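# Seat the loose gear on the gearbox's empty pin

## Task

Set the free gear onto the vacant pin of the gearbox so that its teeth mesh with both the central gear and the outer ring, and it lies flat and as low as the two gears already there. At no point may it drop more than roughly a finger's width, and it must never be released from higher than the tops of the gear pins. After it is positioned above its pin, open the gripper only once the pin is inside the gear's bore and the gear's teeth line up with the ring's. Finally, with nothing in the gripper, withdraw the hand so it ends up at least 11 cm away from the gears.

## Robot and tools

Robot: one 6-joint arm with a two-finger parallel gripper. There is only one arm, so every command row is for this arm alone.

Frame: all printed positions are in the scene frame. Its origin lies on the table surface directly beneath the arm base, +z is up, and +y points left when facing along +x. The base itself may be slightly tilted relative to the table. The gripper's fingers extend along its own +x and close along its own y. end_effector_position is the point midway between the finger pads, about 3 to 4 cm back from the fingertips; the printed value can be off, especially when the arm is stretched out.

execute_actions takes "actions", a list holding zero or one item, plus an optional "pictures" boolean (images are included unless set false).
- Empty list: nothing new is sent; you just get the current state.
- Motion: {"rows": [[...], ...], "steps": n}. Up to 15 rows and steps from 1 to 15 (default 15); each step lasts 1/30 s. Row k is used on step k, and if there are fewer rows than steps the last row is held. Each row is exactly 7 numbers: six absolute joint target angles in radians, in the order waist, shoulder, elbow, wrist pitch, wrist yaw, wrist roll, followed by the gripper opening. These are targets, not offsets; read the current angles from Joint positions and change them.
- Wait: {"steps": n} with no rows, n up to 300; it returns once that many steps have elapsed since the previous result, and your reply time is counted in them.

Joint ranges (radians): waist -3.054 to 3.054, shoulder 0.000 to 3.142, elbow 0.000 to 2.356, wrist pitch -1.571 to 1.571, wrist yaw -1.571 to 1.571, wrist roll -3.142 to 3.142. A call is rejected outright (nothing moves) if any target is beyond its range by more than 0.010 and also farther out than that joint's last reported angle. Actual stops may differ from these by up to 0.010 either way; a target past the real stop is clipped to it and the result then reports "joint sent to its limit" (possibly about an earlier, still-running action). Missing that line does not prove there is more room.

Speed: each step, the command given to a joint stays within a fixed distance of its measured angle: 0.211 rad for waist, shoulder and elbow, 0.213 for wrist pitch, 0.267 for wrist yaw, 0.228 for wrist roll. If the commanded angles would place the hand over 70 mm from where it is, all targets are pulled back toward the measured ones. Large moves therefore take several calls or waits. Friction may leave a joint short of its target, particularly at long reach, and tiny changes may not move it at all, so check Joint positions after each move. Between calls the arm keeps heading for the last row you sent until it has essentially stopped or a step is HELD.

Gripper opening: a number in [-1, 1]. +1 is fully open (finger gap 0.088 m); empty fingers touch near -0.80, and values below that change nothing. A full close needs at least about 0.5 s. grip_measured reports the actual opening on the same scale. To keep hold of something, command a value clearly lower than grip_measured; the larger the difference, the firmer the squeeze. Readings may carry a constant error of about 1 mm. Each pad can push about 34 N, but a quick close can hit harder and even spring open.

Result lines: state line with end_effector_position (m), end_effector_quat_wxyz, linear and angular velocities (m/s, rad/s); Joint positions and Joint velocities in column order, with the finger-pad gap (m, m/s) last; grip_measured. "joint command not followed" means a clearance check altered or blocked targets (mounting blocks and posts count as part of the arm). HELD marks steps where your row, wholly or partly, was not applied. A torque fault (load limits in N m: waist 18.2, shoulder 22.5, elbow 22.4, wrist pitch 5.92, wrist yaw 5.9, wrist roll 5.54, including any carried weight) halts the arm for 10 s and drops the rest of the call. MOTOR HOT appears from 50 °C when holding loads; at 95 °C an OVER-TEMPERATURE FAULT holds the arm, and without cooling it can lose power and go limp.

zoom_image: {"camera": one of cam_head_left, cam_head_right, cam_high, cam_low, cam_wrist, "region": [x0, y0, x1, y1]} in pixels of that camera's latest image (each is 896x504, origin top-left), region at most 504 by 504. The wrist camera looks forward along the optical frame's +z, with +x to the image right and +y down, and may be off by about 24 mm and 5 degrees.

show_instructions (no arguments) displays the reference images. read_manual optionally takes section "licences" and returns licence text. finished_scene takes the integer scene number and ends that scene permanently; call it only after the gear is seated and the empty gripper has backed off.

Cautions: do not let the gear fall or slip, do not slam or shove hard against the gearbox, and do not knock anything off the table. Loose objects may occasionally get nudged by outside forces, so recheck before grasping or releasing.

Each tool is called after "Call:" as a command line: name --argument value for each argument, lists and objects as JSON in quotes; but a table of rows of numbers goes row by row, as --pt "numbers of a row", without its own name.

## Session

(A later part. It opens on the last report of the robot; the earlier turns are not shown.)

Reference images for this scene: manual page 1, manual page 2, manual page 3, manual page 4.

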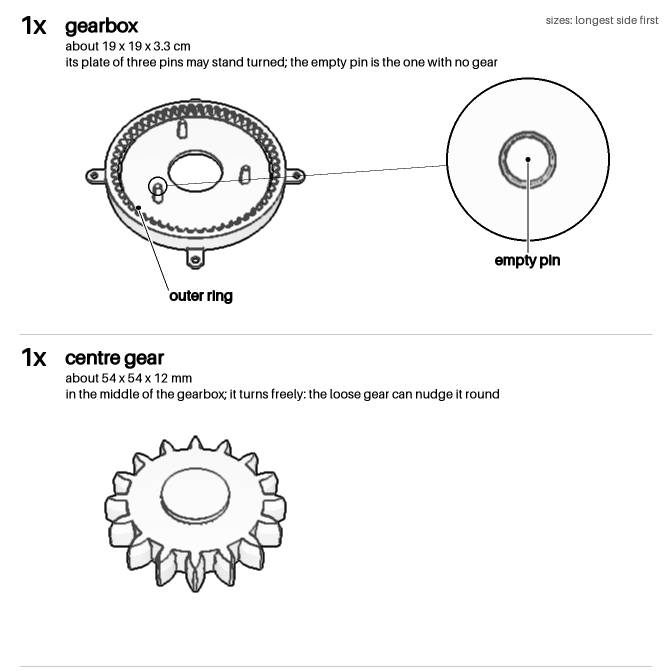

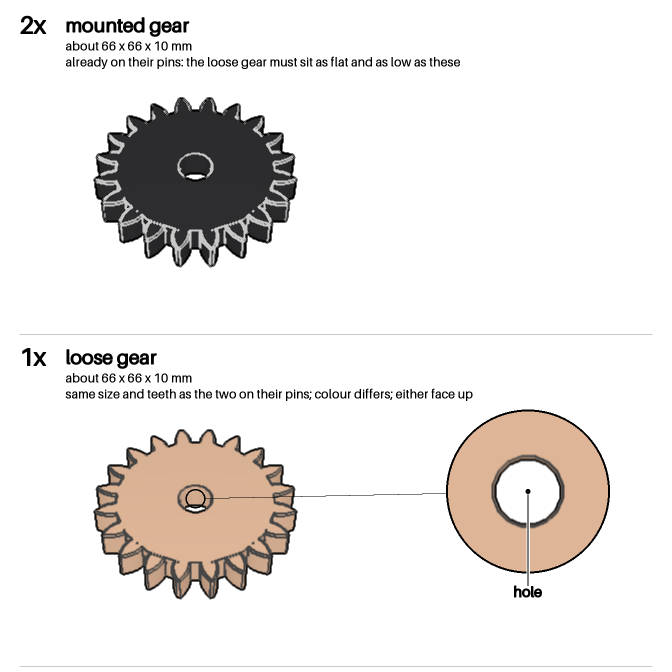

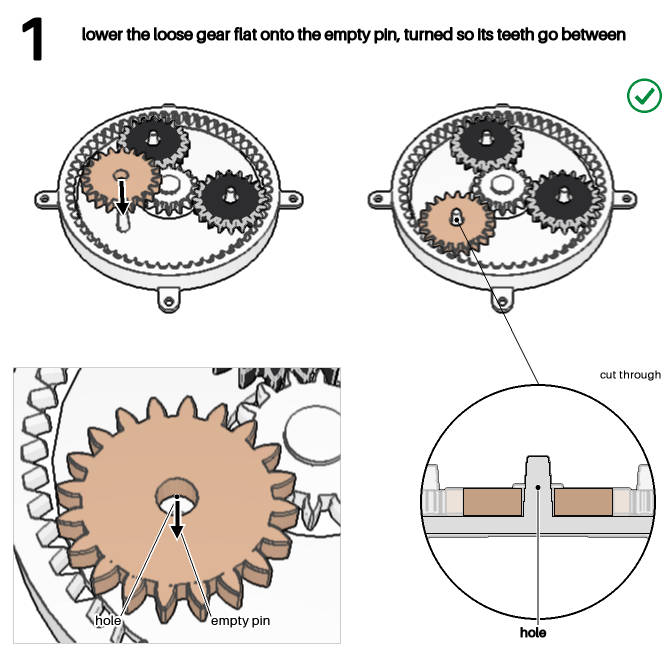

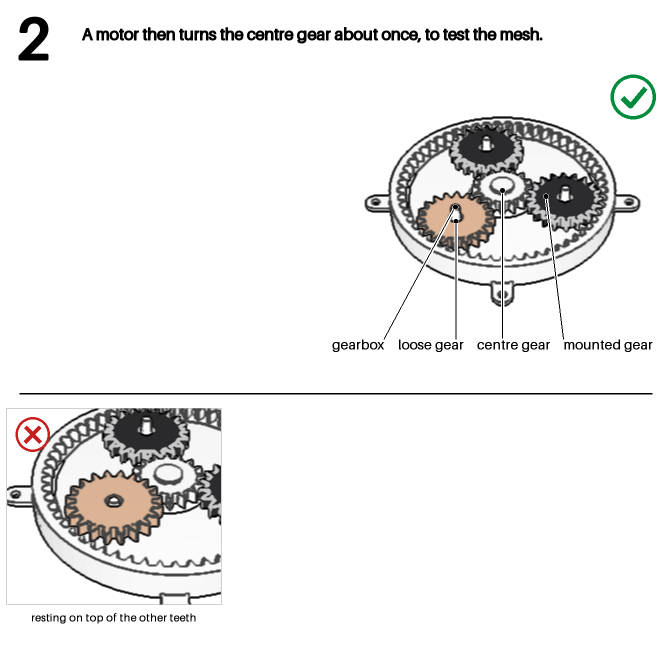

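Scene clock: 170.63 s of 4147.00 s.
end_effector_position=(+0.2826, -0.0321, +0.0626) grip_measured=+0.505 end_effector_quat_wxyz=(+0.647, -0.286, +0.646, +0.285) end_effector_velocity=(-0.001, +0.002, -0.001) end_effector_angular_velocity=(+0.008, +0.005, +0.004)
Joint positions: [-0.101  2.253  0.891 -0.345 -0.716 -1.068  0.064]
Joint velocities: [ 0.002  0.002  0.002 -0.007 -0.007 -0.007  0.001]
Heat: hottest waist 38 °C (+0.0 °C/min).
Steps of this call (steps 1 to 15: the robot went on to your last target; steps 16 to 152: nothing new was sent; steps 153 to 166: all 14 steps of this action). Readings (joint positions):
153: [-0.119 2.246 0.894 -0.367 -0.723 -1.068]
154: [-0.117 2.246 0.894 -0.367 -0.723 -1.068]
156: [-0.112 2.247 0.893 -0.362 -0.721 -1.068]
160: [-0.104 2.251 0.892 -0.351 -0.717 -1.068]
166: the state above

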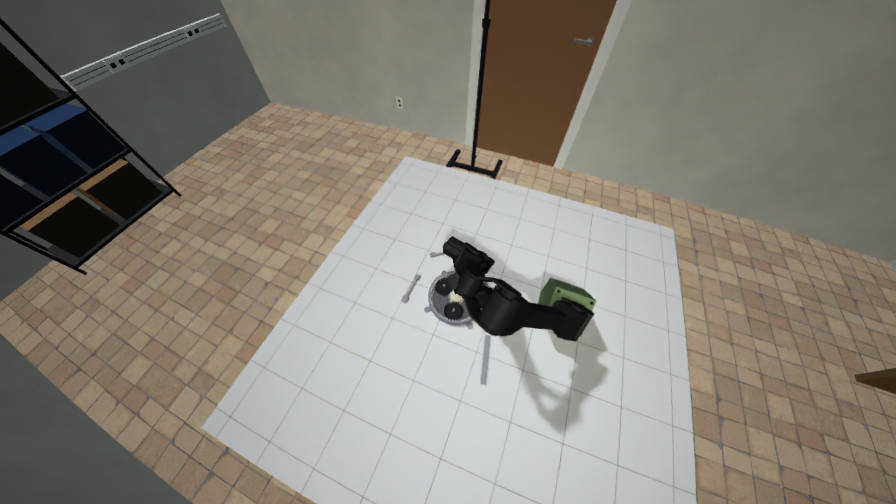

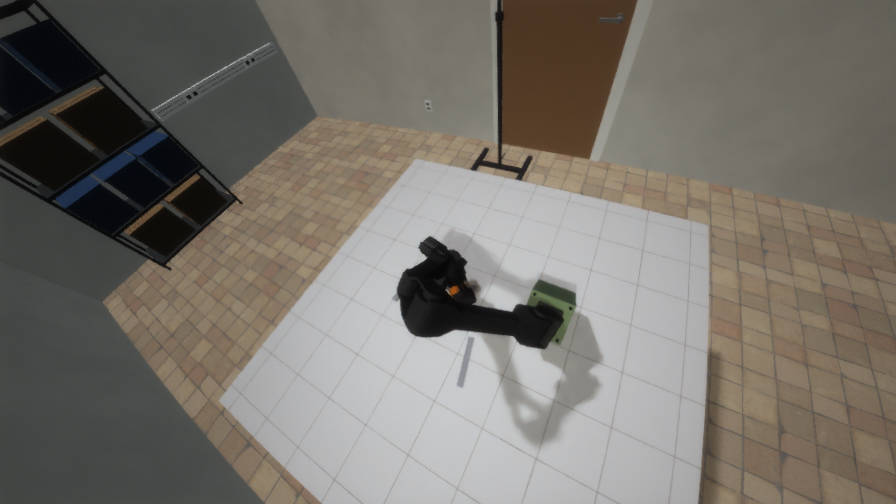

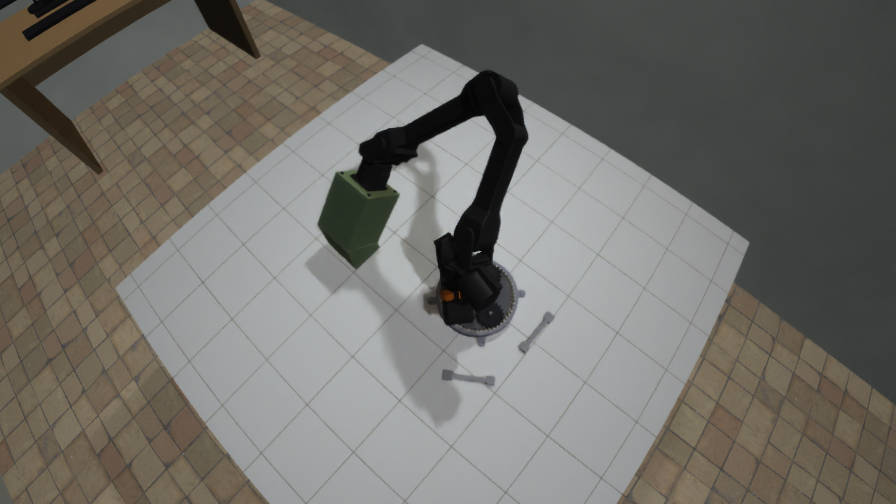

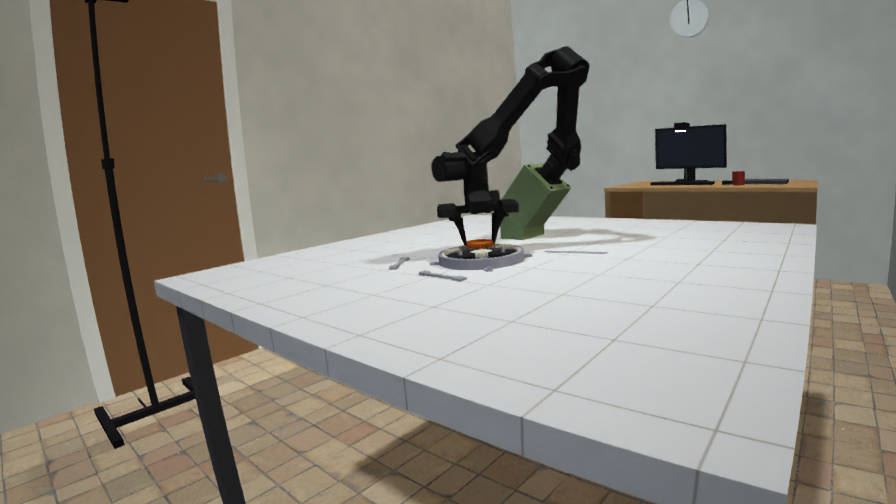

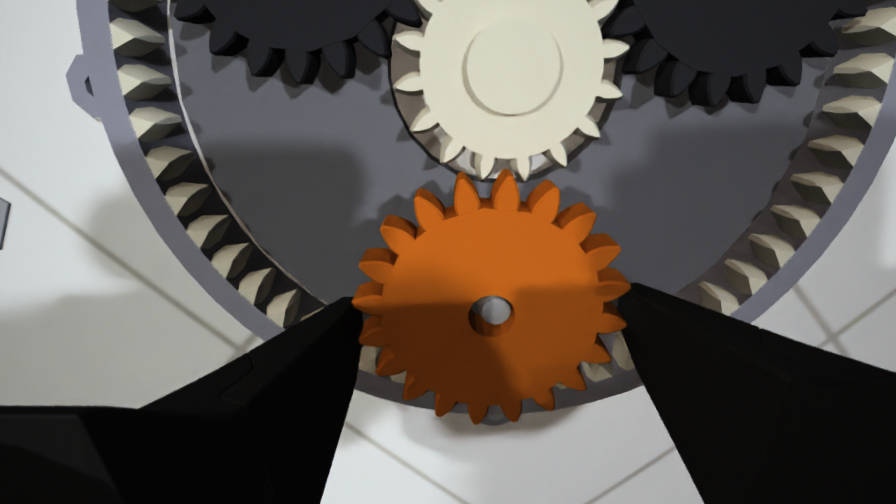

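Call:
execute_actions --actions '[{"rows":[[-0.101,2.265,0.882,-0.341,-0.72,-1.07,0.2],[-0.101,2.267,0.880,-0.336,-0.72,-1.07,0.2],[-0.101,2.269,0.878,-0.331,-0.72,-1.07,0.2],[-0.101,2.271,0.877,-0.326,-0.72,-1.07,0.2]],"steps":12}]'

Call:
zoom_image --camera "cam_wrist" --region '[340,140,660,440]'

Scene clock: 174.37 s of 4147.00 s.
end_effector_position=(+0.2817, -0.0329, +0.0600) grip_measured=+0.505 end_effector_quat_wxyz=(+0.648, -0.287, +0.644, +0.287) end_effector_velocity=(-0.001, +0.002, -0.001) end_effector_angular_velocity=(+0.022, -0.005, +0.004)
Joint positions: [-0.099  2.261  0.884 -0.326 -0.721 -1.068  0.064]
Joint velocities: [-0.002  0.002 -0.007  0.007 -0.022 -0.007  0.   ]
Heat: hottest waist 38 °C (+0.0 °C/min).
Steps of this call (steps 1 to 15: the robot went on to your last target; steps 16 to 100: nothing new was sent; steps 101 to 112: all 12 steps of this action). Readings (joint positions):
101: [-0.099 2.254 0.890 -0.344 -0.717 -1.068]
102: [-0.099 2.255 0.889 -0.344 -0.717 -1.068]
104: [-0.099 2.256 0.887 -0.338 -0.717 -1.068]
108: [-0.099 2.260 0.885 -0.329 -0.720 -1.068]
112: the state above

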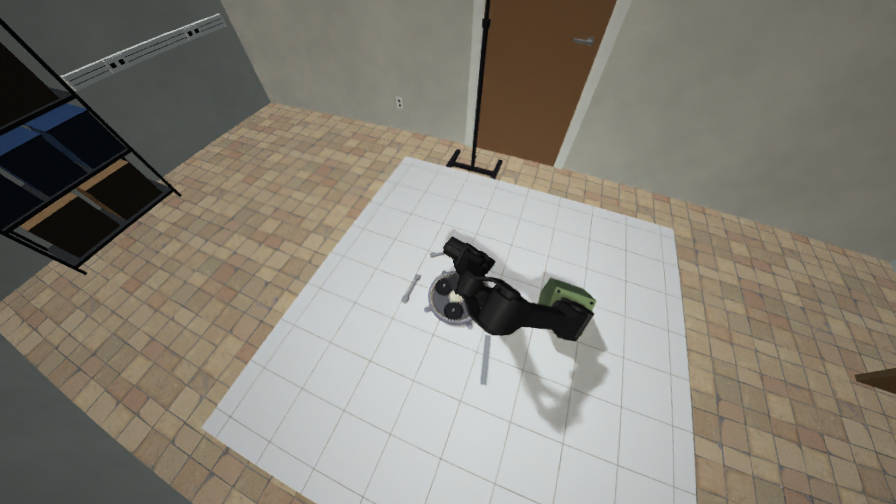

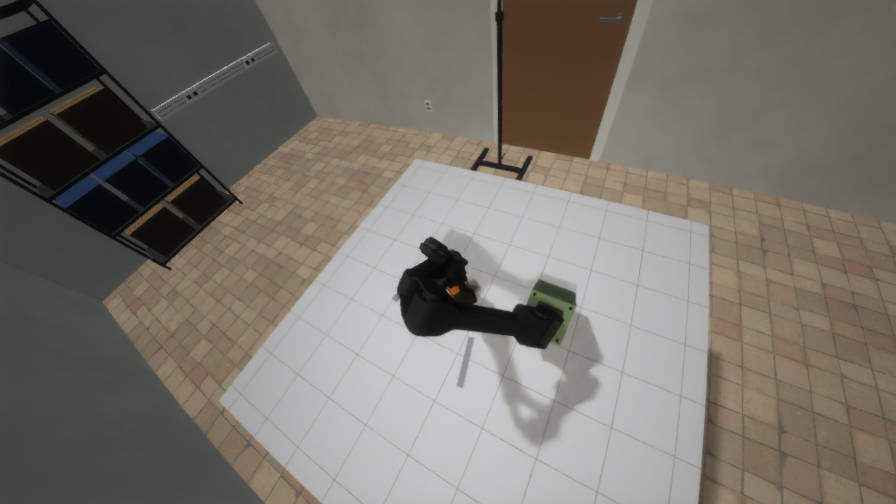

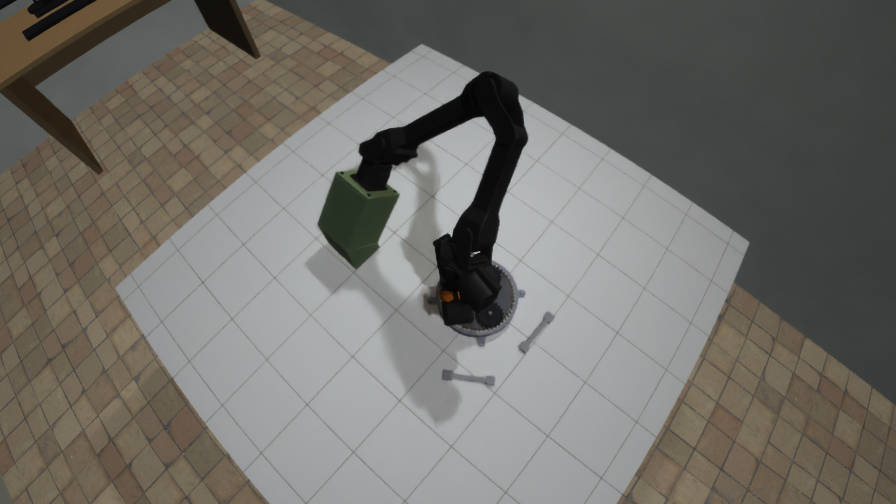

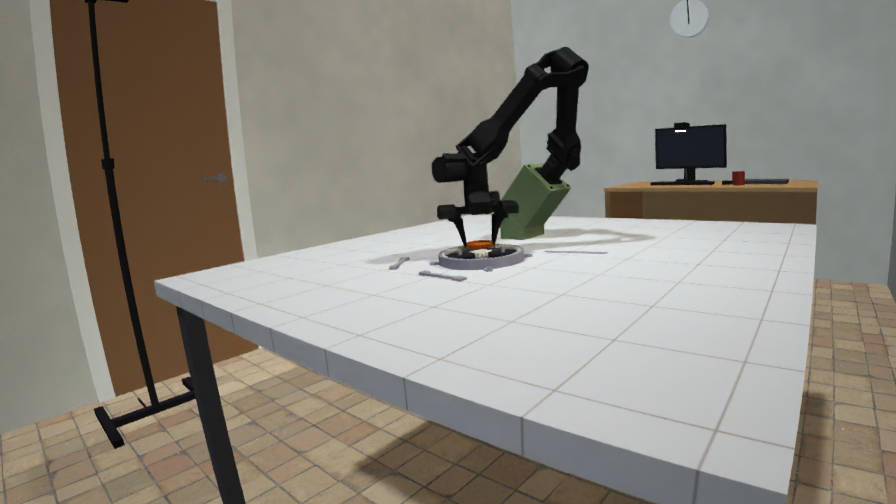

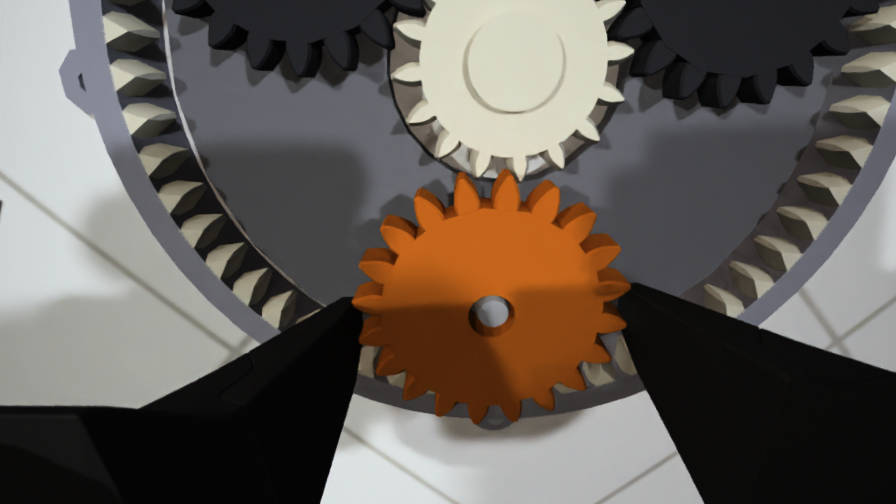

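Region (340, 140, 660, 440) of cam_wrist's 896x504 image, scaled by 1.575, with more detail than that image has; it fills the top 472 rows of this view, and the rest is white.

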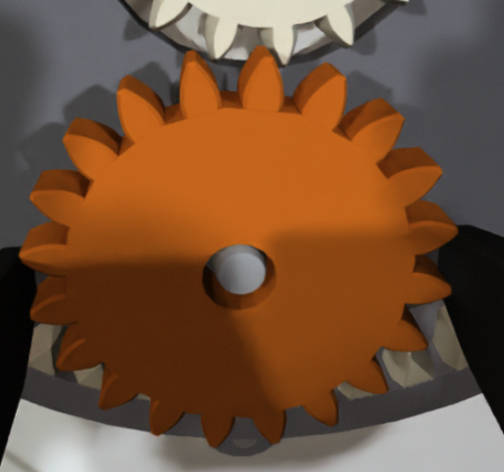

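Call:
execute_actions --actions '[{"rows":[[-0.096,2.273,0.876,-0.322,-0.72,-1.07,0.2],[-0.094,2.275,0.875,-0.318,-0.72,-1.07,0.2],[-0.092,2.277,0.874,-0.313,-0.72,-1.07,0.2],[-0.09,2.279,0.873,-0.309,-0.72,-1.07,0.2]],"steps":12}]'

Call:
zoom_image --camera "cam_wrist" --region '[340,140,660,440]'

Scene clock: 179.47 s of 4147.00 s.
end_effector_position=(+0.2815, -0.0331, +0.0579) grip_measured=+0.505 end_effector_quat_wxyz=(+0.648, -0.289, +0.643, +0.289) end_effector_velocity=(-0.007, +0.001, -0.001) end_effector_angular_velocity=(-0.003, +0.023, -0.009)
Joint positions: [-0.095  2.265  0.88  -0.313 -0.721 -1.068  0.064]
Joint velocities: [ 0.002 -0.002 -0.007 -0.022  0.007 -0.007  0.001]
Heat: hottest waist 38 °C (-1.0 °C/min).
Steps of this call (steps 1 to 15: the robot went on to your last target; steps 16 to 141: nothing new was sent; steps 142 to 153: all 12 steps of this action). Readings (joint positions):
142: [-0.099 2.262 0.883 -0.324 -0.723 -1.068]
143: [-0.099 2.262 0.883 -0.323 -0.723 -1.068]
145: [-0.097 2.264 0.882 -0.319 -0.723 -1.068]
149: [-0.095 2.265 0.881 -0.315 -0.722 -1.068]
153: the state above

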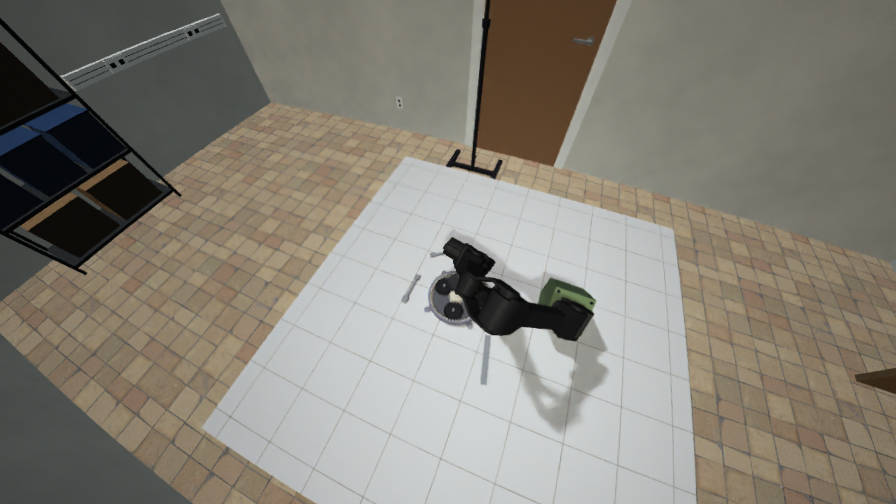

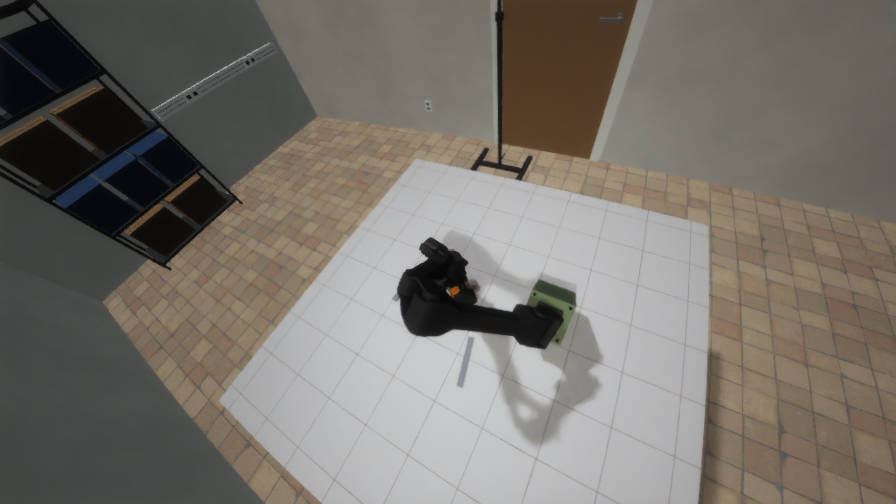

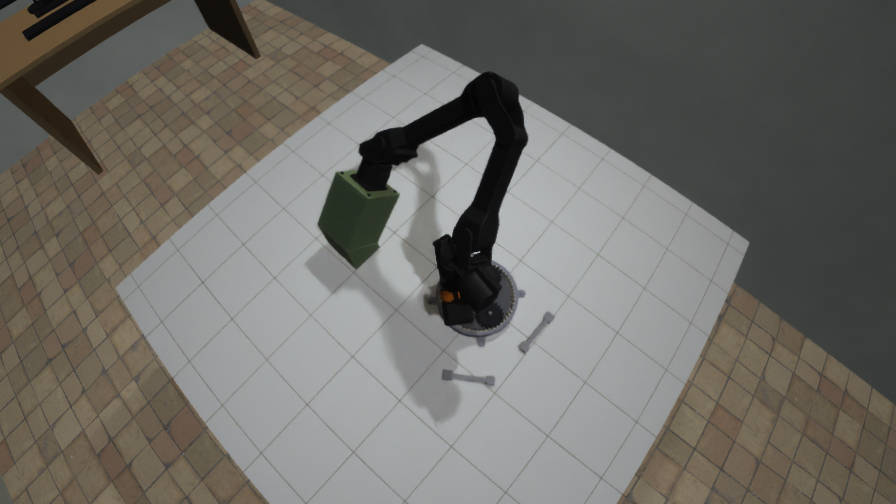

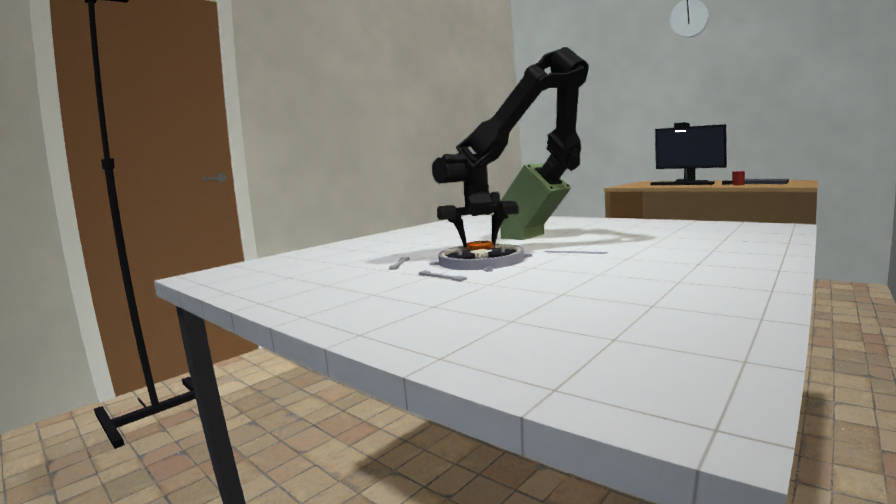

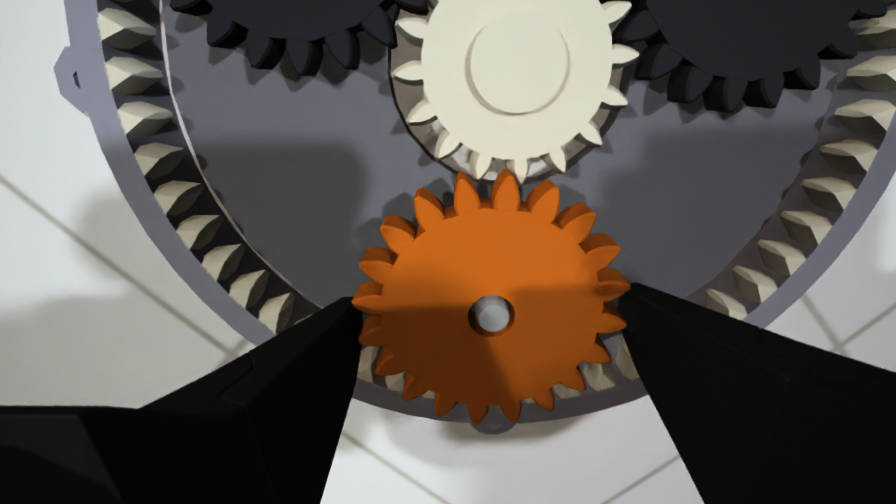

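Region (340, 140, 660, 440) of cam_wrist's 896x504 image, scaled by 1.575, with more detail than that image has; it fills the top 472 rows of this view, and the rest is white.

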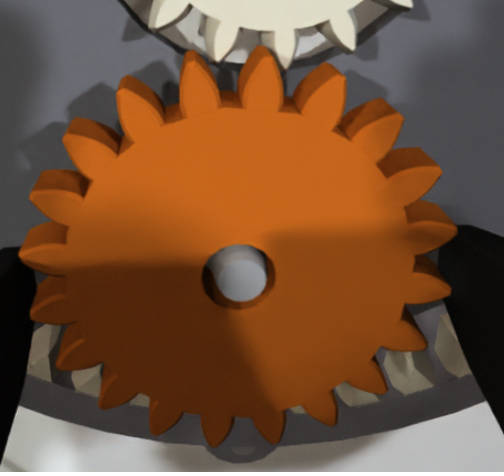

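Call:
execute_actions --actions '[{"rows":[[-0.088,2.282,0.871,-0.304,-0.72,-1.07,0.2],[-0.086,2.285,0.869,-0.299,-0.72,-1.07,0.2],[-0.084,2.288,0.867,-0.294,-0.72,-1.07,0.2],[-0.082,2.291,0.865,-0.289,-0.72,-1.07,0.2]],"steps":13}]'

Call:
zoom_image --camera "cam_wrist" --region '[340,140,660,440]'

Scene clock: 183.23 s of 4147.00 s.
end_effector_position=(+0.2825, -0.0335, +0.0534) grip_measured=+0.504 end_effector_quat_wxyz=(+0.646, -0.297, +0.638, +0.295) end_effector_velocity=(-0.008, +0.003, -0.005) end_effector_angular_velocity=(+0.013, +0.033, +0.007)
Joint positions: [-0.085  2.276  0.877 -0.284 -0.722 -1.072  0.064]
Joint velocities: [ 0.012  0.012 -0.002 -0.022 -0.007 -0.022 -0.001]
Heat: hottest waist 38 °C (-1.0 °C/min).
Steps of this call (steps 1 to 15: the robot went on to your last target; steps 16 to 100: nothing new was sent; steps 101 to 113: all 13 steps of this action). Readings (joint positions):
101: [-0.092 2.267 0.880 -0.306 -0.720 -1.070]
102: [-0.092 2.267 0.880 -0.305 -0.720 -1.070]
104: [-0.090 2.270 0.879 -0.299 -0.721 -1.070]
108: [-0.087 2.274 0.877 -0.288 -0.722 -1.072]
113: the state above

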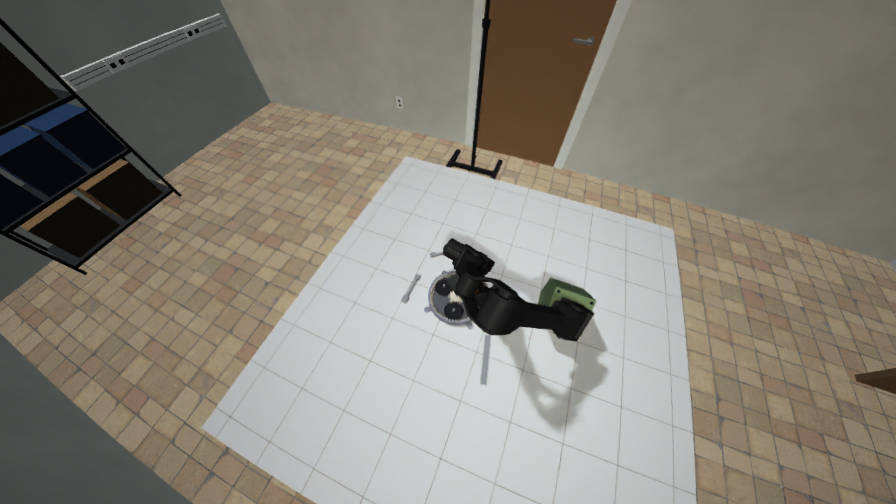

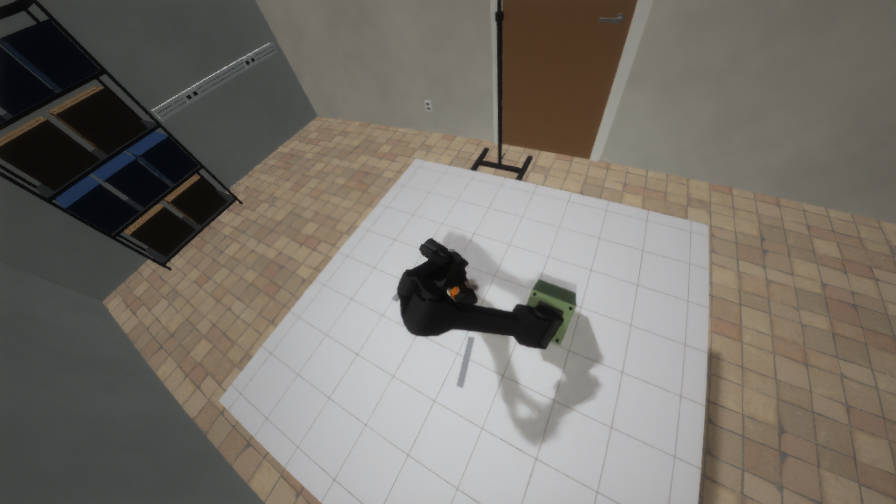

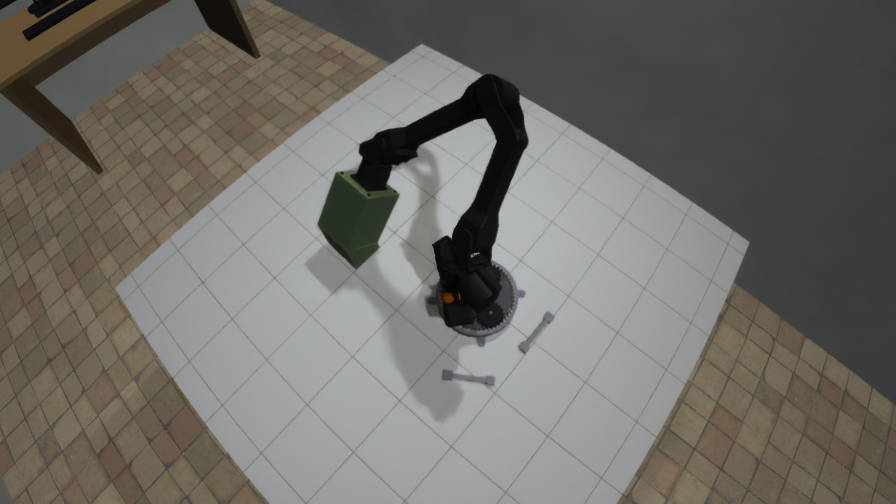

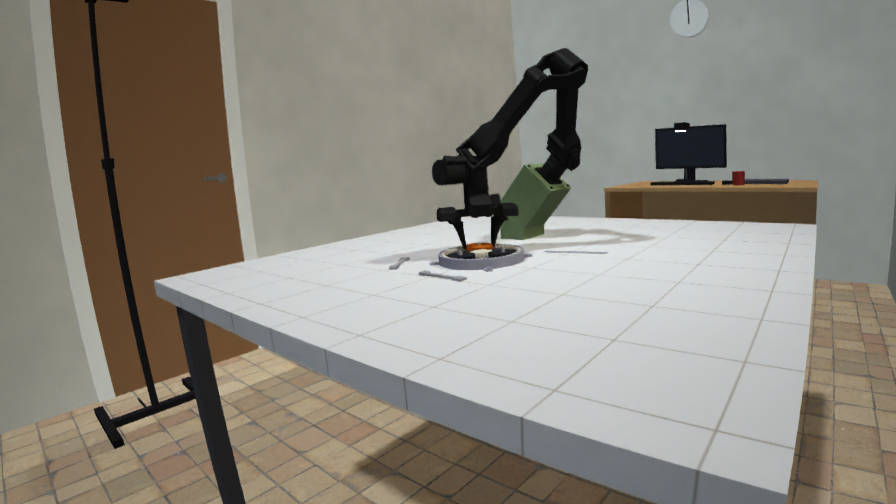

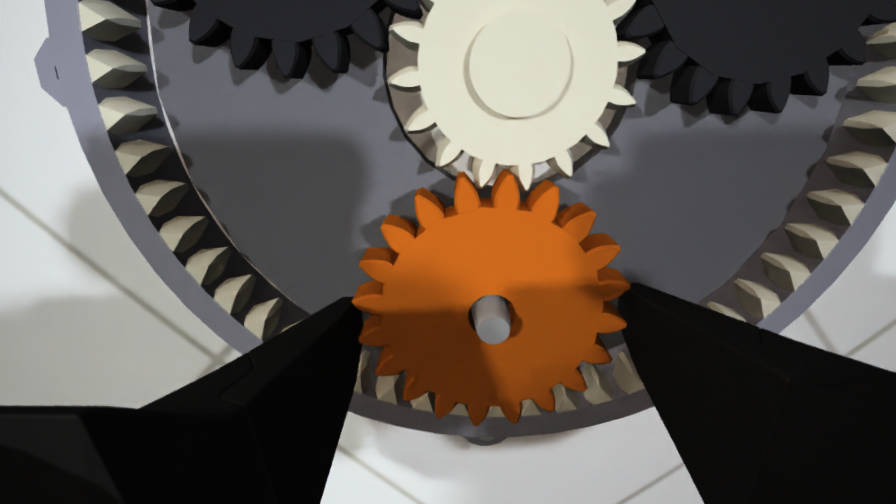

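Region (340, 140, 660, 440) of cam_wrist's 896x504 image, scaled by 1.575, with more detail than that image has; it fills the top 472 rows of this view, and the rest is white.

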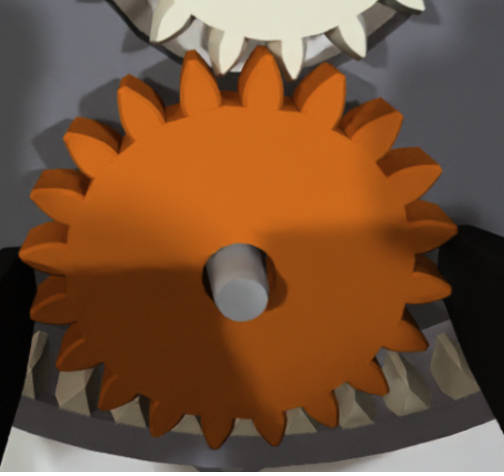

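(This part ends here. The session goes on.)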